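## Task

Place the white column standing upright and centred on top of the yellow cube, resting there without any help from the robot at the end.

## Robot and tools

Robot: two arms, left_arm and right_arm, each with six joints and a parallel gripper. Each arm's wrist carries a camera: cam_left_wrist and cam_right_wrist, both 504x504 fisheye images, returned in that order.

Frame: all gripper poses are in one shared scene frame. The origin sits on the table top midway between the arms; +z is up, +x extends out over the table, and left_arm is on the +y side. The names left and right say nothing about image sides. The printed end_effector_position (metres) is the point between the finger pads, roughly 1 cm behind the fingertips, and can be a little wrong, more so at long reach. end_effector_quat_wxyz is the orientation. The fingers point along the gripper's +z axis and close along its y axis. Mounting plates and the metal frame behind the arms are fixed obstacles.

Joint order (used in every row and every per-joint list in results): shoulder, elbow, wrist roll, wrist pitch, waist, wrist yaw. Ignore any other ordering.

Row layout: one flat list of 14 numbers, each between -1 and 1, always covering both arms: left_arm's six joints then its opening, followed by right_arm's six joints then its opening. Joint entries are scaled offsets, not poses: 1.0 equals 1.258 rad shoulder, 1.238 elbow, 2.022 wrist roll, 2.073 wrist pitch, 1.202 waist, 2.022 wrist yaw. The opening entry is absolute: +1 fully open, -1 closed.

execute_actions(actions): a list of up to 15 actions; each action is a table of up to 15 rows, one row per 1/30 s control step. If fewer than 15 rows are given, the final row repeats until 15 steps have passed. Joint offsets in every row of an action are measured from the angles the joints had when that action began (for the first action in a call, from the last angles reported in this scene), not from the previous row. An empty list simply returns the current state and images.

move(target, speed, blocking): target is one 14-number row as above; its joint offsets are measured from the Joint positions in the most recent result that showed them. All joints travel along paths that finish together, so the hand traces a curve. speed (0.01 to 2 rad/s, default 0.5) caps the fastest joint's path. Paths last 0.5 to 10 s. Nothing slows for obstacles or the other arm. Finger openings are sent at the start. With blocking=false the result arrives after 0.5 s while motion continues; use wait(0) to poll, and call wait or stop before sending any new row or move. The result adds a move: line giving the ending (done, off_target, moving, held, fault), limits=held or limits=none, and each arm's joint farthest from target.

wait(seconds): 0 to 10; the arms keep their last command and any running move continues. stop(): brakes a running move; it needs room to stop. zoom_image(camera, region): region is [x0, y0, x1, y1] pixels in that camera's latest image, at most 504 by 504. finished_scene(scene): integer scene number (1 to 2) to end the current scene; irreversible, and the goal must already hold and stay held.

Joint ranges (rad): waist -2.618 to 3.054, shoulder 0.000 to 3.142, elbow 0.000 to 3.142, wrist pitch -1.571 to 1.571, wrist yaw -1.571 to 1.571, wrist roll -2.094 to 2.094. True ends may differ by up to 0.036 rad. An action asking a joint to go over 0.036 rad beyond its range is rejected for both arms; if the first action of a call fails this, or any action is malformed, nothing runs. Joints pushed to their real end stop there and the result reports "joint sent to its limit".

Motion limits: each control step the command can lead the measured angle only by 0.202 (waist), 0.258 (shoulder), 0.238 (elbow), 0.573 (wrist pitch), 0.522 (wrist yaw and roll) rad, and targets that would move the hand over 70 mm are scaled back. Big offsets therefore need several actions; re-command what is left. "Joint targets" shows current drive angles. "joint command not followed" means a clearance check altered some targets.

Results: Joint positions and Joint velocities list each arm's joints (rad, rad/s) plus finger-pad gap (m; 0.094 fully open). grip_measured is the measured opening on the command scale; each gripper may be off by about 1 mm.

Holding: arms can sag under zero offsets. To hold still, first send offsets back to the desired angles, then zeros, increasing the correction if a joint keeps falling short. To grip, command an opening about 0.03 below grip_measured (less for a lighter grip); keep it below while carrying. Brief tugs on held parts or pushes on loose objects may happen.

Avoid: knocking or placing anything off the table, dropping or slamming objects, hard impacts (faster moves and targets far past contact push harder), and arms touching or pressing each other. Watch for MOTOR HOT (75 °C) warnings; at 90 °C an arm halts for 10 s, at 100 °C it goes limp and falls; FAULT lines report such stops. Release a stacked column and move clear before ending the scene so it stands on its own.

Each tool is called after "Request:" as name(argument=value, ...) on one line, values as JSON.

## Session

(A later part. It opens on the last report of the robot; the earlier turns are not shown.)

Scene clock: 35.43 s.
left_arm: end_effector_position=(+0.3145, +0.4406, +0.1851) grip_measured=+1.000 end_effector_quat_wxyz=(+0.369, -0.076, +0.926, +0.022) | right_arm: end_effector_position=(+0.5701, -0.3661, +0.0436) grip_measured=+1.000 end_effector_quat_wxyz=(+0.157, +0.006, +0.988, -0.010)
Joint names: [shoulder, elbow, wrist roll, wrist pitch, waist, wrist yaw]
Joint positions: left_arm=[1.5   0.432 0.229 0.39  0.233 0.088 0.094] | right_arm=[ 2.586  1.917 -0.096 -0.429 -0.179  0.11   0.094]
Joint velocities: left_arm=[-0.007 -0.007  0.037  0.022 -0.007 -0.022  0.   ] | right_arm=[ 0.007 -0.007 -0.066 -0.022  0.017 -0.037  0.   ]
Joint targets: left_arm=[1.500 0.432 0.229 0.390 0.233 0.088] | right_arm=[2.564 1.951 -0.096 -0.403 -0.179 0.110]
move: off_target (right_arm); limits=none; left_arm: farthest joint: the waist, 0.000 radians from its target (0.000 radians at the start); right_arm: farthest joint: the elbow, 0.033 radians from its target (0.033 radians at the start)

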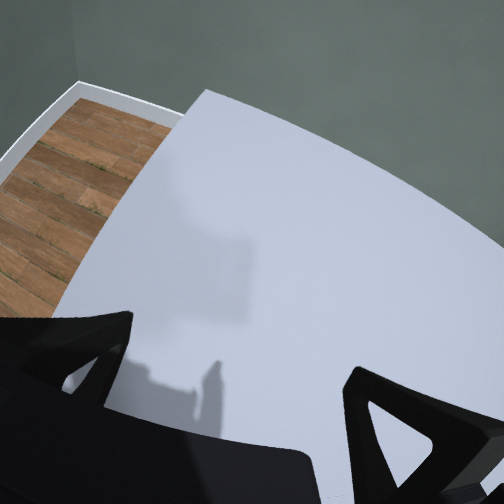

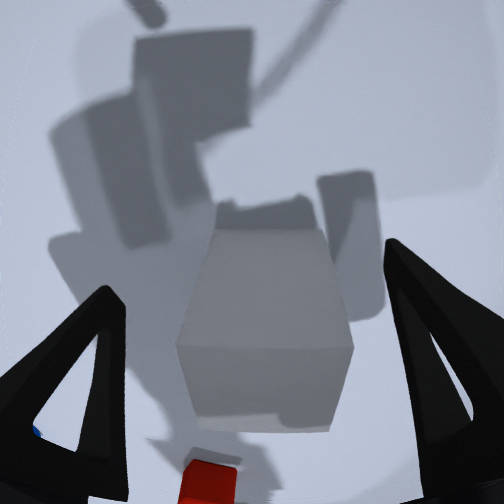

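Request:
move(target=[0,0,0,0,0,0,1, -0.03,0.027,0,0,0,0,1], speed=0.2)

Request:
move(target=[0,0,0,0,0,0,1, 0,0.027,0,0,0,0,-0.2])

Request:
move(target=[0,0,0,0,0,0,1, -0.2,0.027,0,-0.12,0,0,-0.2], speed=0.6)

Scene clock: 36.53 s.
left_arm: end_effector_position=(+0.3145, +0.4406, +0.1851) grip_measured=+1.000 end_effector_quat_wxyz=(+0.369, -0.076, +0.926, +0.022) | right_arm: end_effector_position=(+0.5702, -0.3661, +0.0436) grip_measured=+1.000 end_effector_quat_wxyz=(+0.157, +0.006, +0.987, -0.010)
Joint names: [shoulder, elbow, wrist roll, wrist pitch, waist, wrist yaw]
Joint positions: left_arm=[1.5   0.432 0.229 0.39  0.233 0.088 0.094] | right_arm=[ 2.586  1.917 -0.096 -0.429 -0.179  0.11   0.094]
Joint velocities: left_arm=[-0.007 -0.002 -0.066  0.037 -0.017  0.007  0.   ] | right_arm=[-0.002  0.002 -0.037 -0.037 -0.002  0.066  0.   ]
Joint targets: left_arm=[1.500 0.432 0.229 0.390 0.233 0.088] | right_arm=[2.548 1.951 -0.096 -0.429 -0.179 0.110]
move: off_target (right_arm); limits=none; left_arm: farthest joint: the waist, 0.000 radians from its target (0.000 radians at the start); right_arm: farthest joint: the shoulder, 0.038 radians from its target (0.038 radians at the start)

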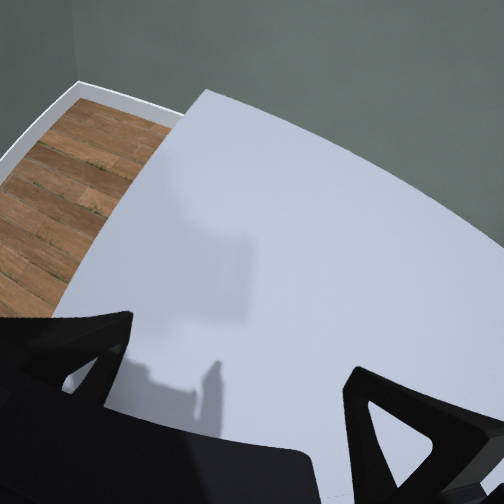

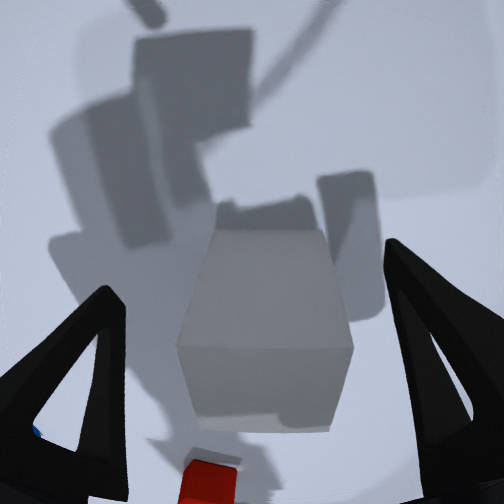

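Scene clock: 37.23 s.
left_arm: end_effector_position=(+0.3145, +0.4406, +0.1851) grip_measured=+1.000 end_effector_quat_wxyz=(+0.369, -0.076, +0.926, +0.022) | right_arm: end_effector_position=(+0.5701, -0.3660, +0.0434) grip_measured=-0.164 end_effector_quat_wxyz=(+0.157, +0.006, +0.988, -0.010)
Joint names: [shoulder, elbow, wrist roll, wrist pitch, waist, wrist yaw]
Joint positions: left_arm=[1.5   0.432 0.229 0.39  0.233 0.088 0.094] | right_arm=[ 2.586  1.917 -0.096 -0.429 -0.179  0.109  0.039]
Joint velocities: left_arm=[-0.002 -0.002 -0.066 -0.037 -0.012  0.037  0.   ] | right_arm=[ 0.002 -0.022  0.051 -0.037 -0.012 -0.007  0.   ]
Joint targets: left_arm=[1.500 0.432 0.229 0.390 0.233 0.088] | right_arm=[2.586 1.951 -0.096 -0.429 -0.179 0.109]
move: off_target (right_arm); limits=none; left_arm: farthest joint: the waist, 0.000 radians from its target (0.000 radians at the start); right_arm: farthest joint: the elbow, 0.033 radians from its target (0.033 radians at the start)

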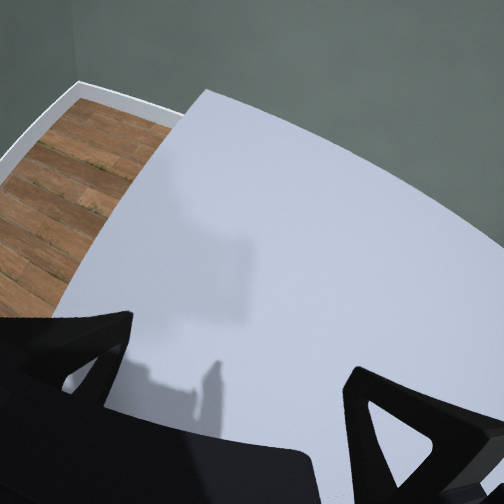

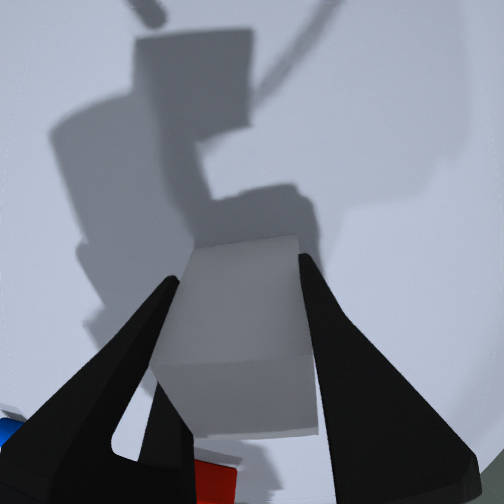

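Scene clock: 38.47 s.
left_arm: end_effector_position=(+0.3145, +0.4406, +0.1851) grip_measured=+1.000 end_effector_quat_wxyz=(+0.369, -0.076, +0.926, +0.022) | right_arm: end_effector_position=(+0.5709, -0.3794, +0.1576) grip_measured=-0.164 end_effector_quat_wxyz=(+0.167, +0.007, +0.986, -0.011)
Joint names: [shoulder, elbow, wrist roll, wrist pitch, waist, wrist yaw]
Joint positions: left_arm=[1.5   0.432 0.229 0.39  0.233 0.088 0.094] | right_arm=[ 2.346  1.935 -0.096 -0.667 -0.179  0.109  0.039]
Joint velocities: left_arm=[-0.002 -0.007  0.022  0.007 -0.007  0.007  0.   ] | right_arm=[-0.012  0.002  0.022 -0.066 -0.012 -0.007  0.001]
Joint targets: left_arm=[1.500 0.432 0.229 0.390 0.233 0.088] | right_arm=[2.335 1.951 -0.096 -0.678 -0.179 0.109]
move: done; limits=none; left_arm: farthest joint: the waist, 0.000 radians from its target (0.000 radians at the start); right_arm: farthest joint: the elbow, 0.015 radians from its target (0.033 radians at the start)

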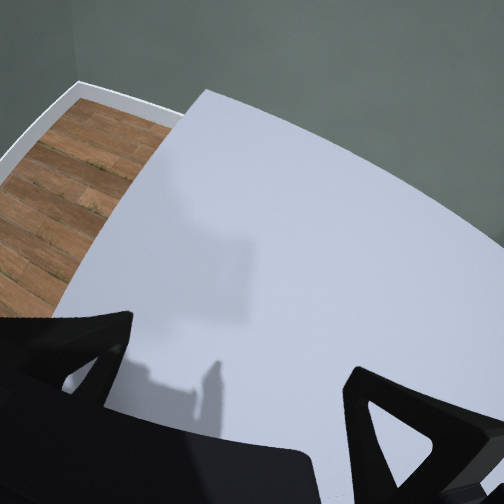

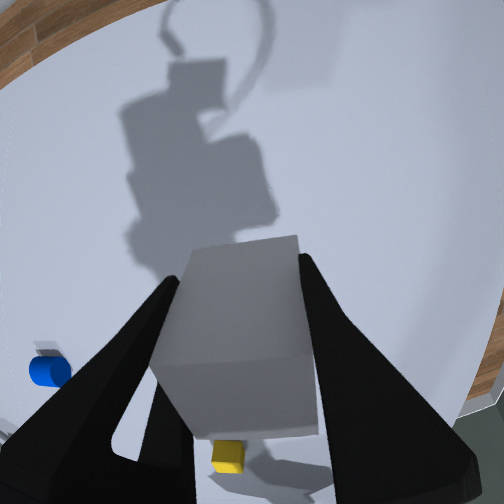

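Request:
move(target=[0,0,0,0,0,0,1, -0.69,-1.0,0,0.3,0.27,0,-0.2], speed=1.0)

Scene clock: 41.37 s.
left_arm: end_effector_position=(+0.3145, +0.4406, +0.1851) grip_measured=+1.000 end_effector_quat_wxyz=(+0.369, -0.076, +0.926, +0.022) | right_arm: end_effector_position=(+0.3734, -0.2541, +0.2127) grip_measured=-0.164 end_effector_quat_wxyz=(+0.280, -0.124, +0.951, +0.044)
Joint names: [shoulder, elbow, wrist roll, wrist pitch, waist, wrist yaw]
Joint positions: left_arm=[1.5   0.432 0.229 0.39  0.233 0.088 0.094] | right_arm=[ 1.505  0.7   -0.096 -0.077  0.136  0.109  0.039]
Joint velocities: left_arm=[-0.002 -0.002 -0.007  0.051  0.032  0.007  0.   ] | right_arm=[-0.007 -0.007  0.051 -0.022 -0.012  0.081  0.   ]
Joint targets: left_arm=[1.500 0.432 0.229 0.390 0.233 0.088] | right_arm=[1.478 0.698 -0.096 -0.045 0.146 0.109]
move: off_target (right_arm); limits=none; left_arm: farthest joint: the waist, 0.000 radians from its target (0.000 radians at the start); right_arm: farthest joint: the wrist pitch, 0.031 radians from its target (0.622 radians at the start)

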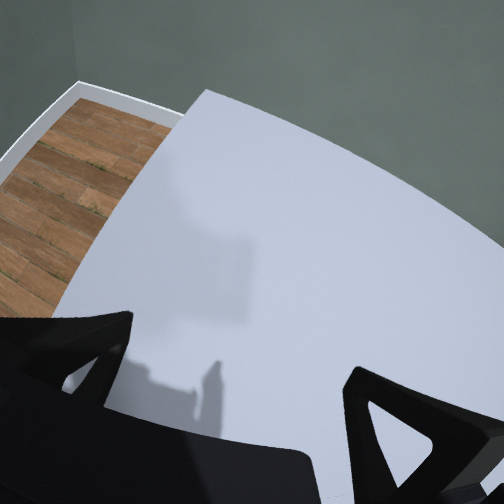

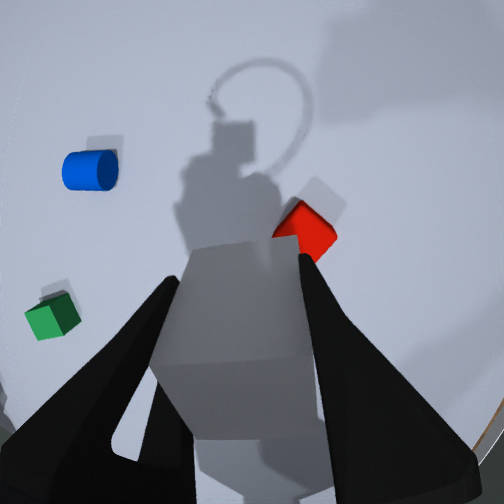

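Request:
move(target=[0,0,0,0,0,0,1, 0,-0.2,0,-0.02,0.14,0,-0.2], speed=0.7)

Scene clock: 42.70 s.
left_arm: end_effector_position=(+0.3145, +0.4406, +0.1851) grip_measured=+1.000 end_effector_quat_wxyz=(+0.369, -0.076, +0.926, +0.022) | right_arm: end_effector_position=(+0.2498, -0.2294, +0.1455) grip_measured=-0.164 end_effector_quat_wxyz=(+0.142, -0.224, +0.963, +0.054)
Joint names: [shoulder, elbow, wrist roll, wrist pitch, waist, wrist yaw]
Joint positions: left_arm=[1.5   0.432 0.229 0.39  0.233 0.088 0.094] | right_arm=[ 1.505  0.448 -0.096 -0.128  0.295  0.11   0.039]
Joint velocities: left_arm=[ 0.002  0.007 -0.037 -0.037 -0.002  0.007  0.   ] | right_arm=[-0.002 -0.017 -0.037 -0.051 -0.012  0.037 -0.   ]
Joint targets: left_arm=[1.500 0.432 0.229 0.390 0.233 0.088] | right_arm=[1.505 0.452 -0.096 -0.118 0.304 0.109]
move: done; limits=none; left_arm: farthest joint: the waist, 0.000 radians from its target (0.000 radians at the start); right_arm: farthest joint: the wrist pitch, 0.010 radians from its target (0.042 radians at the start)

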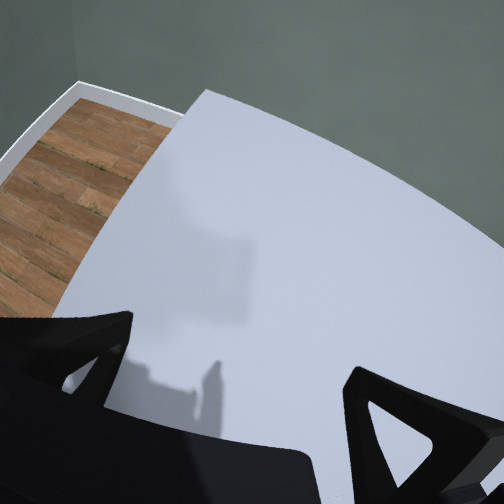

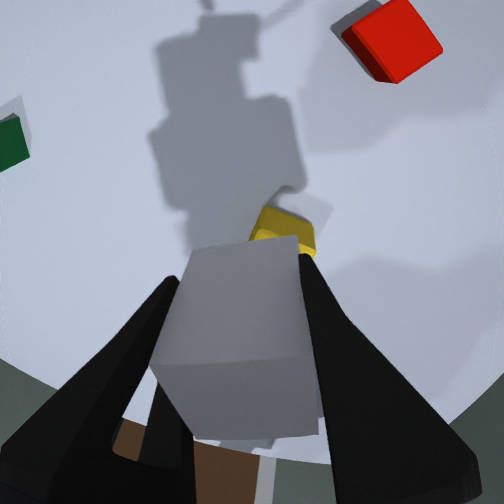

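Request:
move(target=[0,0,0,0,0,0,1, -0.01,-0.12,0,0.08,-0.1,0,-0.2], speed=0.4)

Scene clock: 44.67 s.
left_arm: end_effector_position=(+0.3145, +0.4406, +0.1851) grip_measured=+1.000 end_effector_quat_wxyz=(+0.369, -0.076, +0.926, +0.022) | right_arm: end_effector_position=(+0.2277, -0.2642, +0.1210) grip_measured=-0.164 end_effector_quat_wxyz=(+0.134, -0.170, +0.975, +0.039)
Joint names: [shoulder, elbow, wrist roll, wrist pitch, waist, wrist yaw]
Joint positions: left_arm=[1.5   0.432 0.229 0.39  0.233 0.088 0.094] | right_arm=[ 1.505  0.307 -0.096  0.01   0.181  0.11   0.039]
Joint velocities: left_arm=[-0.017 -0.002 -0.007 -0.051 -0.007 -0.081  0.   ] | right_arm=[ 0.017 -0.012 -0.095 -0.022 -0.002 -0.037 -0.001]
Joint targets: left_arm=[1.500 0.432 0.229 0.390 0.233 0.088] | right_arm=[1.492 0.300 -0.096 0.037 0.175 0.110]
move: off_target (right_arm); limits=none; left_arm: farthest joint: the waist, 0.000 radians from its target (0.000 radians at the start); right_arm: farthest joint: the wrist pitch, 0.027 radians from its target (0.166 radians at the start)

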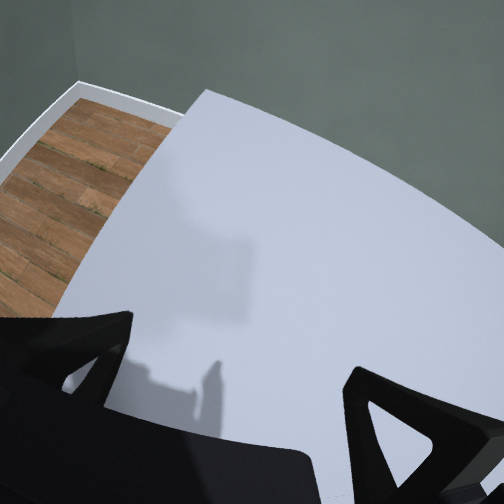

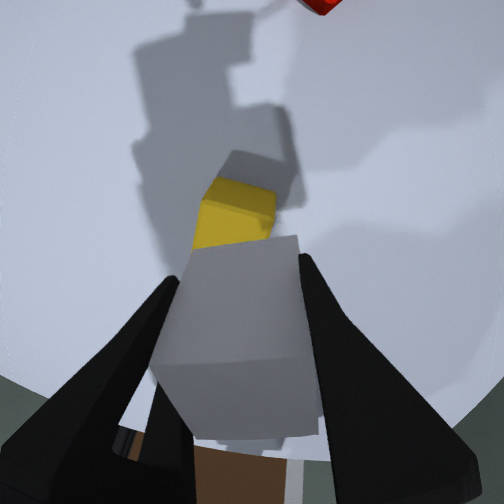

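Request:
move(target=[0,0,0,0,0,0,1, 0.07,-0.06,0.14,0.095,0.05,0,-0.2], speed=0.3)

Scene clock: 46.93 s.
left_arm: end_effector_position=(+0.3145, +0.4406, +0.1851) grip_measured=+1.000 end_effector_quat_wxyz=(+0.369, -0.076, +0.926, +0.022) | right_arm: end_effector_position=(+0.2198, -0.2518, +0.1081) grip_measured=-0.164 end_effector_quat_wxyz=(+0.142, -0.055, +0.986, +0.068)
Joint names: [shoulder, elbow, wrist roll, wrist pitch, waist, wrist yaw]
Joint positions: left_arm=[1.5   0.432 0.229 0.39  0.233 0.088 0.094] | right_arm=[1.586 0.245 0.182 0.181 0.231 0.11  0.039]
Joint velocities: left_arm=[-0.022 -0.007  0.066 -0.066 -0.007  0.051  0.   ] | right_arm=[ 0.007 -0.007  0.037  0.037  0.002  0.007  0.001]
Joint targets: left_arm=[1.500 0.432 0.229 0.390 0.233 0.088] | right_arm=[1.593 0.232 0.187 0.207 0.241 0.110]
move: off_target (right_arm); limits=none; left_arm: farthest joint: the waist, 0.000 radians from its target (0.000 radians at the start); right_arm: farthest joint: the wrist pitch, 0.026 radians from its target (0.196 radians at the start)

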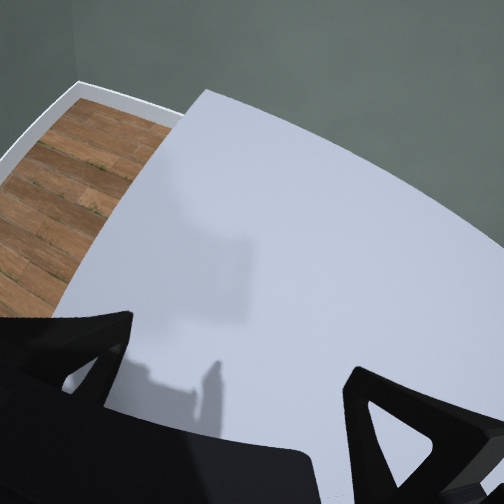

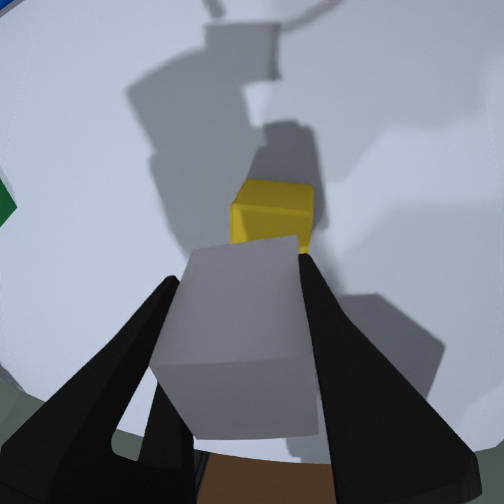

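Request:
move(target=[0,0,0,0,0,0,1, 0,0.012,0,0.01,0.035,0.066,-0.2], speed=0.2)

Scene clock: 48.80 s.
left_arm: end_effector_position=(+0.3145, +0.4406, +0.1851) grip_measured=+1.000 end_effector_quat_wxyz=(+0.369, -0.076, +0.926, +0.022) | right_arm: end_effector_position=(+0.2245, -0.2648, +0.1092) grip_measured=-0.164 end_effector_quat_wxyz=(+0.158, -0.061, +0.985, +0.015)
Joint names: [shoulder, elbow, wrist roll, wrist pitch, waist, wrist yaw]
Joint positions: left_arm=[1.5   0.432 0.229 0.39  0.233 0.088 0.094] | right_arm=[1.586 0.245 0.183 0.181 0.263 0.229 0.039]
Joint velocities: left_arm=[-0.017 -0.017 -0.022 -0.022 -0.012 -0.051  0.   ] | right_arm=[ 0.002 -0.007 -0.022 -0.095 -0.002  0.022  0.   ]
Joint targets: left_arm=[1.500 0.432 0.229 0.390 0.233 0.088] | right_arm=[1.586 0.260 0.182 0.201 0.273 0.244]
move: off_target (right_arm); limits=none; left_arm: farthest joint: the waist, 0.000 radians from its target (0.000 radians at the start); right_arm: farthest joint: the wrist pitch, 0.021 radians from its target (0.021 radians at the start)

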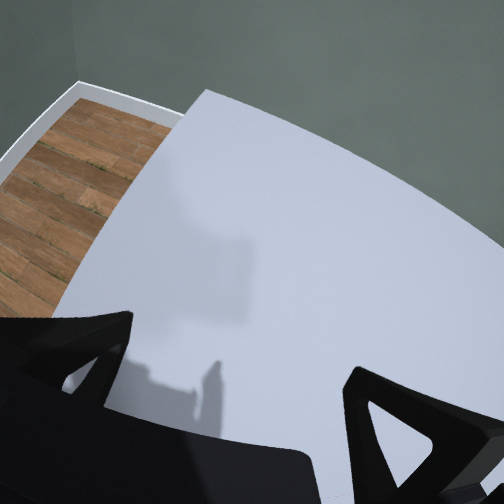

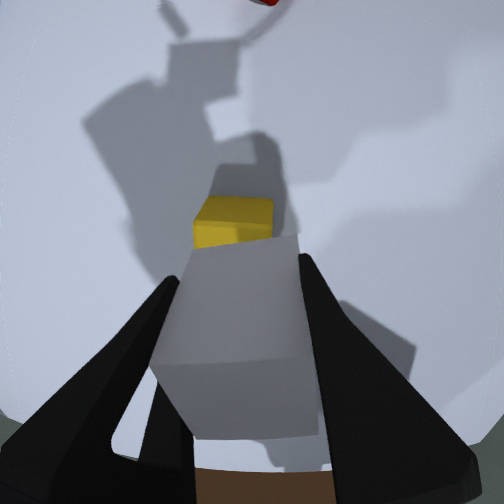

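Request:
move(target=[0,0,0,0,0,0,1, 0.085,-0.045,0,0.093,0.045,0,-0.2], speed=0.15)

Scene clock: 51.20 s.
left_arm: end_effector_position=(+0.3145, +0.4406, +0.1851) grip_measured=+1.000 end_effector_quat_wxyz=(+0.369, -0.076, +0.926, +0.022) | right_arm: end_effector_position=(+0.2194, -0.2535, +0.0981) grip_measured=-0.164 end_effector_quat_wxyz=(+0.172, -0.079, +0.982, +0.025)
Joint names: [shoulder, elbow, wrist roll, wrist pitch, waist, wrist yaw]
Joint positions: left_arm=[1.5   0.432 0.229 0.39  0.233 0.088 0.094] | right_arm=[1.686 0.204 0.183 0.346 0.307 0.23  0.039]
Joint velocities: left_arm=[-0.002 -0.002 -0.022  0.007 -0.012  0.007  0.   ] | right_arm=[ 0.012 -0.012 -0.051 -0.066 -0.002 -0.022 -0.   ]
Joint targets: left_arm=[1.500 0.432 0.229 0.390 0.233 0.088] | right_arm=[1.693 0.189 0.183 0.374 0.317 0.229]
move: off_target (right_arm); limits=none; left_arm: farthest joint: the waist, 0.000 radians from its target (0.000 radians at the start); right_arm: farthest joint: the wrist pitch, 0.028 radians from its target (0.193 radians at the start)

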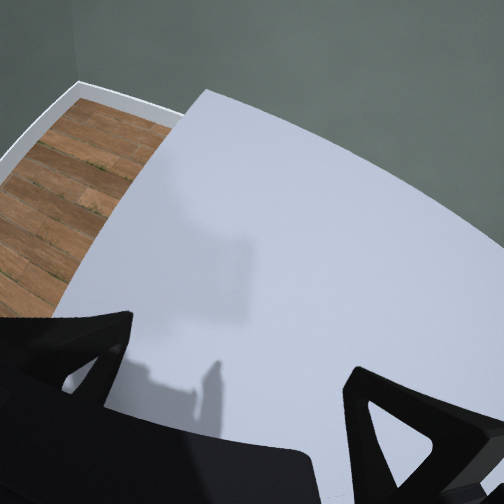

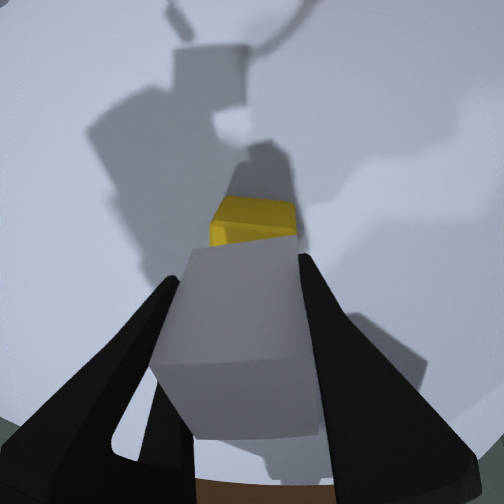

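Request:
move(target=[0,0,0,0,0,0,1, 0.1,0,0.02,0.058,0,0,-0.2], speed=0.1)

Scene clock: 53.70 s.
left_arm: end_effector_position=(+0.3145, +0.4406, +0.1851) grip_measured=+1.000 end_effector_quat_wxyz=(+0.369, -0.076, +0.926, +0.022) | right_arm: end_effector_position=(+0.2140, -0.2530, +0.0828) grip_measured=-0.164 end_effector_quat_wxyz=(+0.160, -0.065, +0.985, +0.024)
Joint names: [shoulder, elbow, wrist roll, wrist pitch, waist, wrist yaw]
Joint positions: left_arm=[1.5   0.432 0.229 0.39  0.233 0.088 0.094] | right_arm=[1.804 0.204 0.218 0.44  0.307 0.23  0.039]
Joint velocities: left_arm=[ 0.012  0.002  0.007 -0.081  0.017 -0.037  0.   ] | right_arm=[ 0.022  0.007  0.051  0.037 -0.007  0.051 -0.   ]
Joint targets: left_arm=[1.500 0.432 0.229 0.390 0.233 0.088] | right_arm=[1.812 0.204 0.223 0.467 0.307 0.230]
move: off_target (right_arm); limits=none; left_arm: farthest joint: the waist, 0.000 radians from its target (0.000 radians at the start); right_arm: farthest joint: the wrist pitch, 0.027 radians from its target (0.120 radians at the start)

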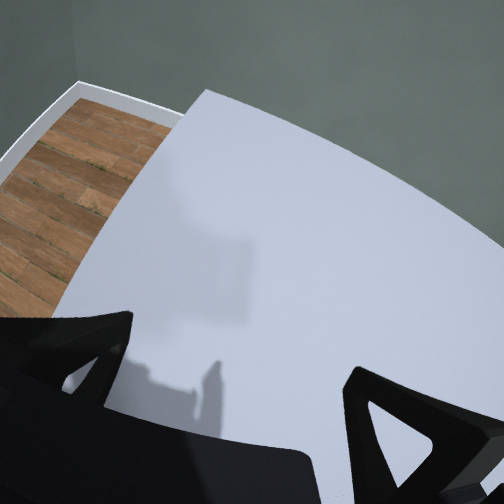

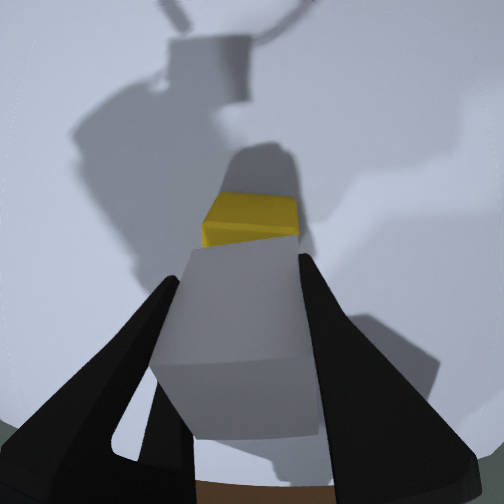

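Request:
move(target=[0,0,0,0,0,0,1, 0.03,0.03,0,0.022,0,0,-0.2], speed=0.06)

Scene clock: 55.17 s.
left_arm: end_effector_position=(+0.3145, +0.4406, +0.1851) grip_measured=+1.000 end_effector_quat_wxyz=(+0.369, -0.076, +0.926, +0.022) | right_arm: end_effector_position=(+0.2185, -0.2505, +0.0802) grip_measured=-0.164 end_effector_quat_wxyz=(+0.163, -0.064, +0.984, +0.025)
Joint names: [shoulder, elbow, wrist roll, wrist pitch, waist, wrist yaw]
Joint positions: left_arm=[1.5   0.432 0.229 0.39  0.233 0.088 0.094] | right_arm=[1.835 0.22  0.218 0.459 0.307 0.23  0.039]
Joint velocities: left_arm=[ 0.002 -0.002 -0.007  0.081  0.007 -0.081  0.   ] | right_arm=[ 0.012 -0.007 -0.051 -0.051 -0.017  0.037  0.001]
Joint targets: left_arm=[1.500 0.432 0.229 0.390 0.233 0.088] | right_arm=[1.842 0.241 0.217 0.485 0.307 0.230]
move: off_target (right_arm); limits=none; left_arm: farthest joint: the waist, 0.000 radians from its target (0.000 radians at the start); right_arm: farthest joint: the wrist pitch, 0.026 radians from its target (0.046 radians at the start)

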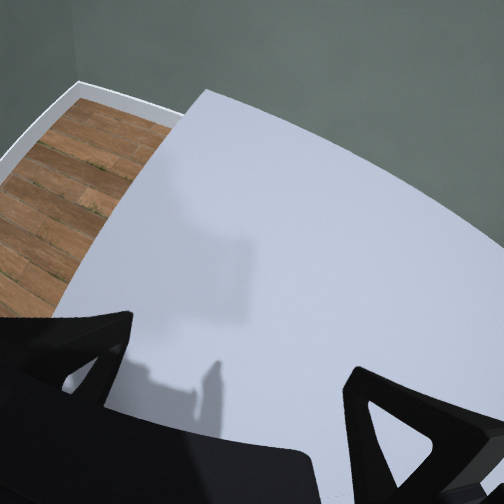

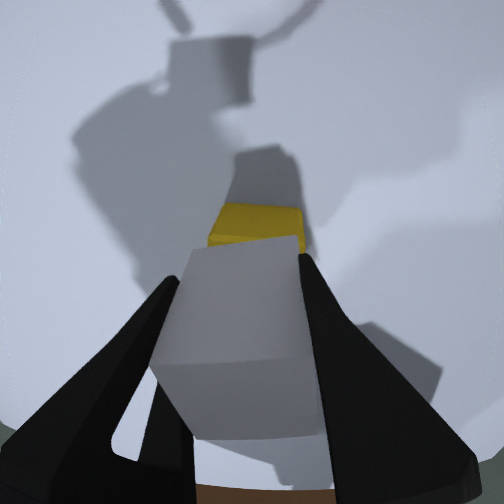

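Request:
move(target=[0,0,0,0,0,0,1, 0.05,0.017,0,0.04,-0.02,0,-0.2], speed=0.05)

Scene clock: 57.33 s.
left_arm: end_effector_position=(+0.3145, +0.4406, +0.1851) grip_measured=+1.000 end_effector_quat_wxyz=(+0.369, -0.076, +0.926, +0.022) | right_arm: end_effector_position=(+0.2177, -0.2536, +0.0738) grip_measured=-0.164 end_effector_quat_wxyz=(+0.160, -0.057, +0.985, +0.022)
Joint names: [shoulder, elbow, wrist roll, wrist pitch, waist, wrist yaw]
Joint positions: left_arm=[1.5   0.432 0.229 0.39  0.233 0.088 0.094] | right_arm=[1.882 0.22  0.218 0.502 0.291 0.23  0.039]
Joint velocities: left_arm=[-0.007 -0.007 -0.022  0.007  0.002  0.022  0.   ] | right_arm=[-0.027 -0.022 -0.022 -0.037 -0.007 -0.037  0.001]
Joint targets: left_arm=[1.500 0.432 0.229 0.390 0.233 0.088] | right_arm=[1.897 0.241 0.218 0.542 0.282 0.230]
move: off_target (right_arm); limits=none; left_arm: farthest joint: the waist, 0.000 radians from its target (0.000 radians at the start); right_arm: farthest joint: the wrist pitch, 0.040 radians from its target (0.082 radians at the start)

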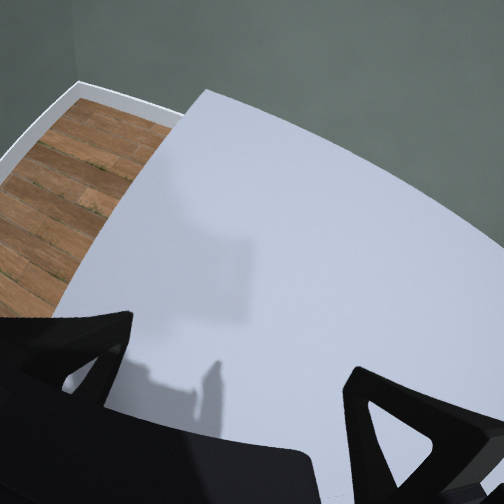

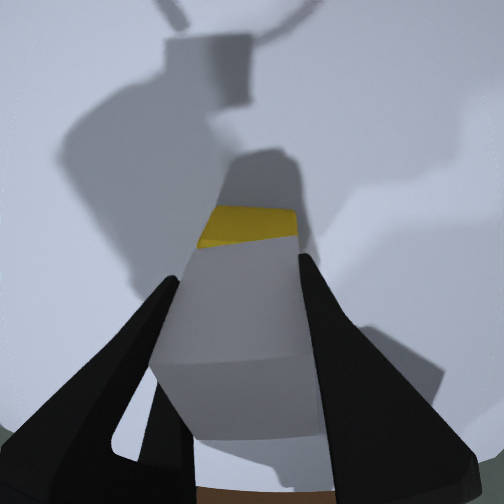

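Request:
execute_actions(actions=[])

Request:
move(target=[0,0,0,0,0,0,1, 0,0.02,0,0,0,0,1])

Request:
move(target=[0,0,0,0,0,0,1, -0.3,0.02,0,-0.19,0,0,1], speed=0.4)

Request:
move(target=[0,0,0,0,0,0,1, -0.1,0.25,0,0,0,0,1], speed=0.6)

Scene clock: 58.77 s.
left_arm: end_effector_position=(+0.3145, +0.4406, +0.1851) grip_measured=+1.000 end_effector_quat_wxyz=(+0.369, -0.076, +0.926, +0.022) | right_arm: end_effector_position=(+0.2177, -0.2536, +0.0738) grip_measured=-0.164 end_effector_quat_wxyz=(+0.160, -0.057, +0.985, +0.022)
Joint names: [shoulder, elbow, wrist roll, wrist pitch, waist, wrist yaw]
Joint positions: left_arm=[1.5   0.432 0.229 0.39  0.233 0.088 0.094] | right_arm=[1.882 0.22  0.218 0.502 0.291 0.23  0.039]
Joint velocities: left_arm=[-0.007 -0.002  0.007 -0.022 -0.002  0.022  0.   ] | right_arm=[-0.012  0.002 -0.051 -0.007 -0.022 -0.066 -0.001]
Joint targets: left_arm=[1.500 0.432 0.229 0.390 0.233 0.088] | right_arm=[1.897 0.241 0.218 0.542 0.282 0.230]

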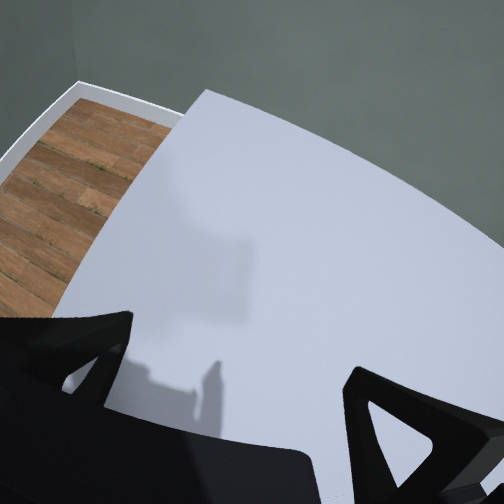

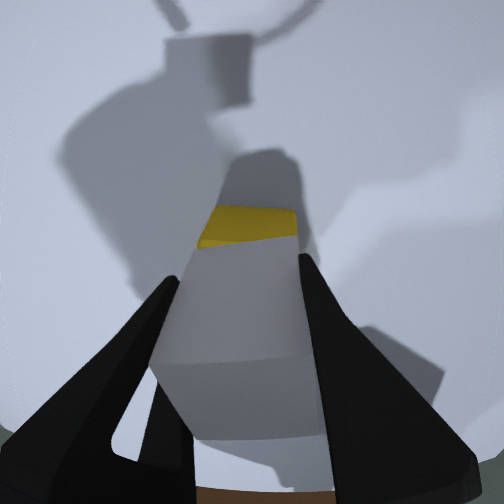

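Scene clock: 59.47 s.
left_arm: end_effector_position=(+0.3145, +0.4406, +0.1851) grip_measured=+1.000 end_effector_quat_wxyz=(+0.369, -0.076, +0.926, +0.022) | right_arm: end_effector_position=(+0.2177, -0.2536, +0.0738) grip_measured=+1.000 end_effector_quat_wxyz=(+0.160, -0.057, +0.985, +0.022)
Joint names: [shoulder, elbow, wrist roll, wrist pitch, waist, wrist yaw]
Joint positions: left_arm=[1.5   0.432 0.229 0.39  0.233 0.088 0.094] | right_arm=[1.882 0.22  0.218 0.502 0.291 0.23  0.094]
Joint velocities: left_arm=[-0.002 -0.007  0.007 -0.022 -0.007 -0.022  0.   ] | right_arm=[-0.007 -0.007 -0.022 -0.007  0.012  0.007  0.   ]
Joint targets: left_arm=[1.500 0.432 0.229 0.390 0.233 0.088] | right_arm=[1.882 0.245 0.218 0.502 0.291 0.230]
move: off_target (right_arm); limits=none; left_arm: farthest joint: the waist, 0.000 radians from its target (0.000 radians at the start); right_arm: farthest joint: the elbow, 0.025 radians from its target (0.025 radians at the start)

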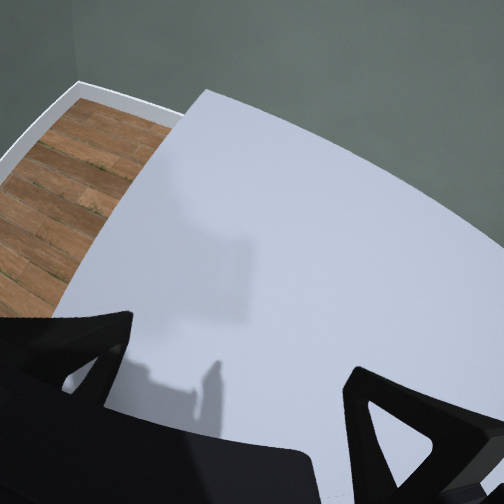

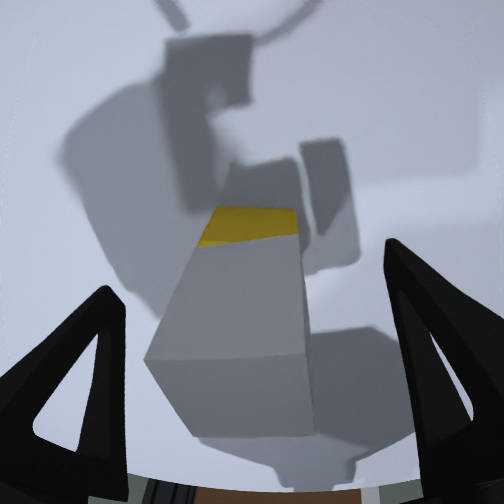

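Scene clock: 61.17 s.
left_arm: end_effector_position=(+0.3145, +0.4406, +0.1851) grip_measured=+1.000 end_effector_quat_wxyz=(+0.369, -0.076, +0.926, +0.022) | right_arm: end_effector_position=(+0.2115, -0.2637, +0.1135) grip_measured=+1.000 end_effector_quat_wxyz=(+0.150, -0.060, +0.987, +0.019)
Joint names: [shoulder, elbow, wrist roll, wrist pitch, waist, wrist yaw]
Joint positions: left_arm=[1.5   0.432 0.229 0.39  0.233 0.088 0.094] | right_arm=[1.523 0.22  0.218 0.122 0.291 0.23  0.094]
Joint velocities: left_arm=[-0.022 -0.012 -0.037 -0.022 -0.007 -0.051  0.   ] | right_arm=[-0.002  0.002  0.037 -0.037  0.012 -0.037  0.   ]
Joint targets: left_arm=[1.500 0.432 0.229 0.390 0.233 0.088] | right_arm=[1.505 0.245 0.218 0.108 0.291 0.230]
move: off_target (right_arm); limits=none; left_arm: farthest joint: the waist, 0.000 radians from its target (0.000 radians at the start); right_arm: farthest joint: the elbow, 0.025 radians from its target (0.025 radians at the start)

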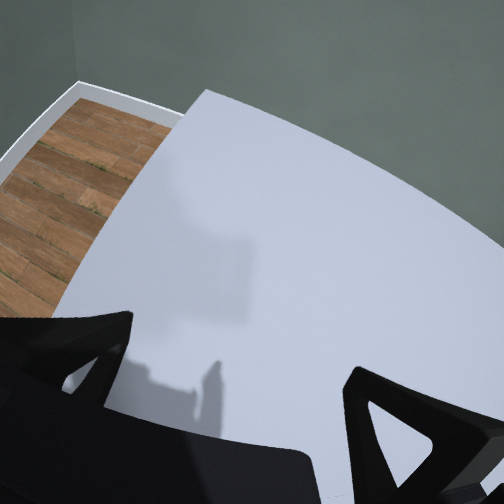

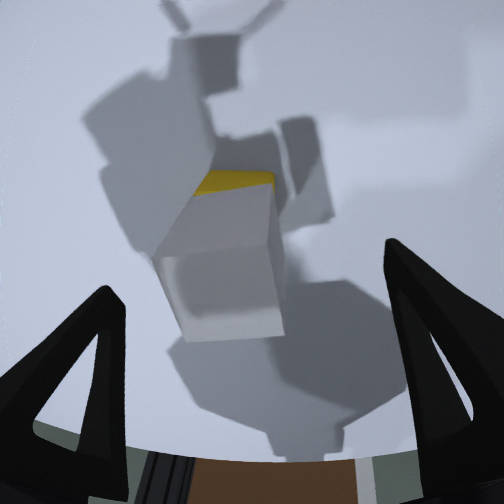

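Scene clock: 62.13 s.
left_arm: end_effector_position=(+0.3145, +0.4406, +0.1851) grip_measured=+1.000 end_effector_quat_wxyz=(+0.369, -0.076, +0.926, +0.022) | right_arm: end_effector_position=(+0.3444, -0.2271, +0.2158) grip_measured=+1.000 end_effector_quat_wxyz=(+0.328, -0.017, +0.941, +0.077)
Joint names: [shoulder, elbow, wrist roll, wrist pitch, waist, wrist yaw]
Joint positions: left_arm=[1.5   0.432 0.229 0.39  0.233 0.088 0.094] | right_arm=[1.414 0.51  0.218 0.118 0.291 0.23  0.094]
Joint velocities: left_arm=[-0.027 -0.007 -0.081 -0.022 -0.002  0.022  0.   ] | right_arm=[-0.002 -0.017 -0.081 -0.022  0.002  0.007  0.   ]
Joint targets: left_arm=[1.500 0.432 0.229 0.390 0.233 0.088] | right_arm=[1.398 0.529 0.218 0.122 0.291 0.230]
move: done; limits=none; left_arm: farthest joint: the waist, 0.000 radians from its target (0.000 radians at the start); right_arm: farthest joint: the elbow, 0.019 radians from its target (0.310 radians at the start)

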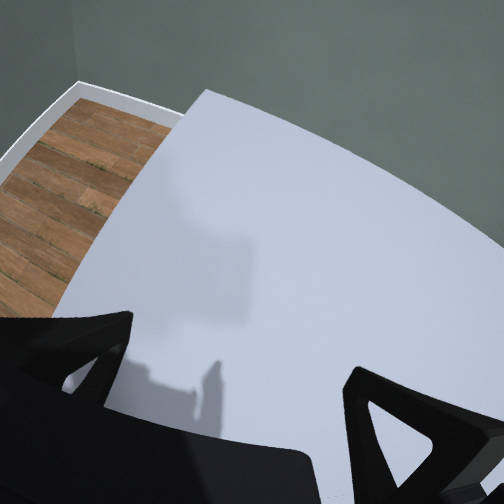

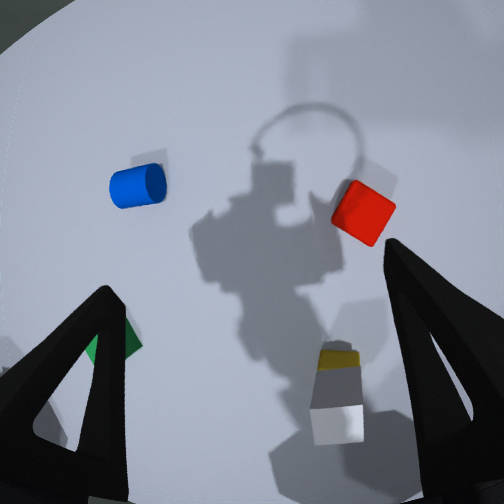

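Request:
finished_scene(scene=2)

The scene is finished: the task was done.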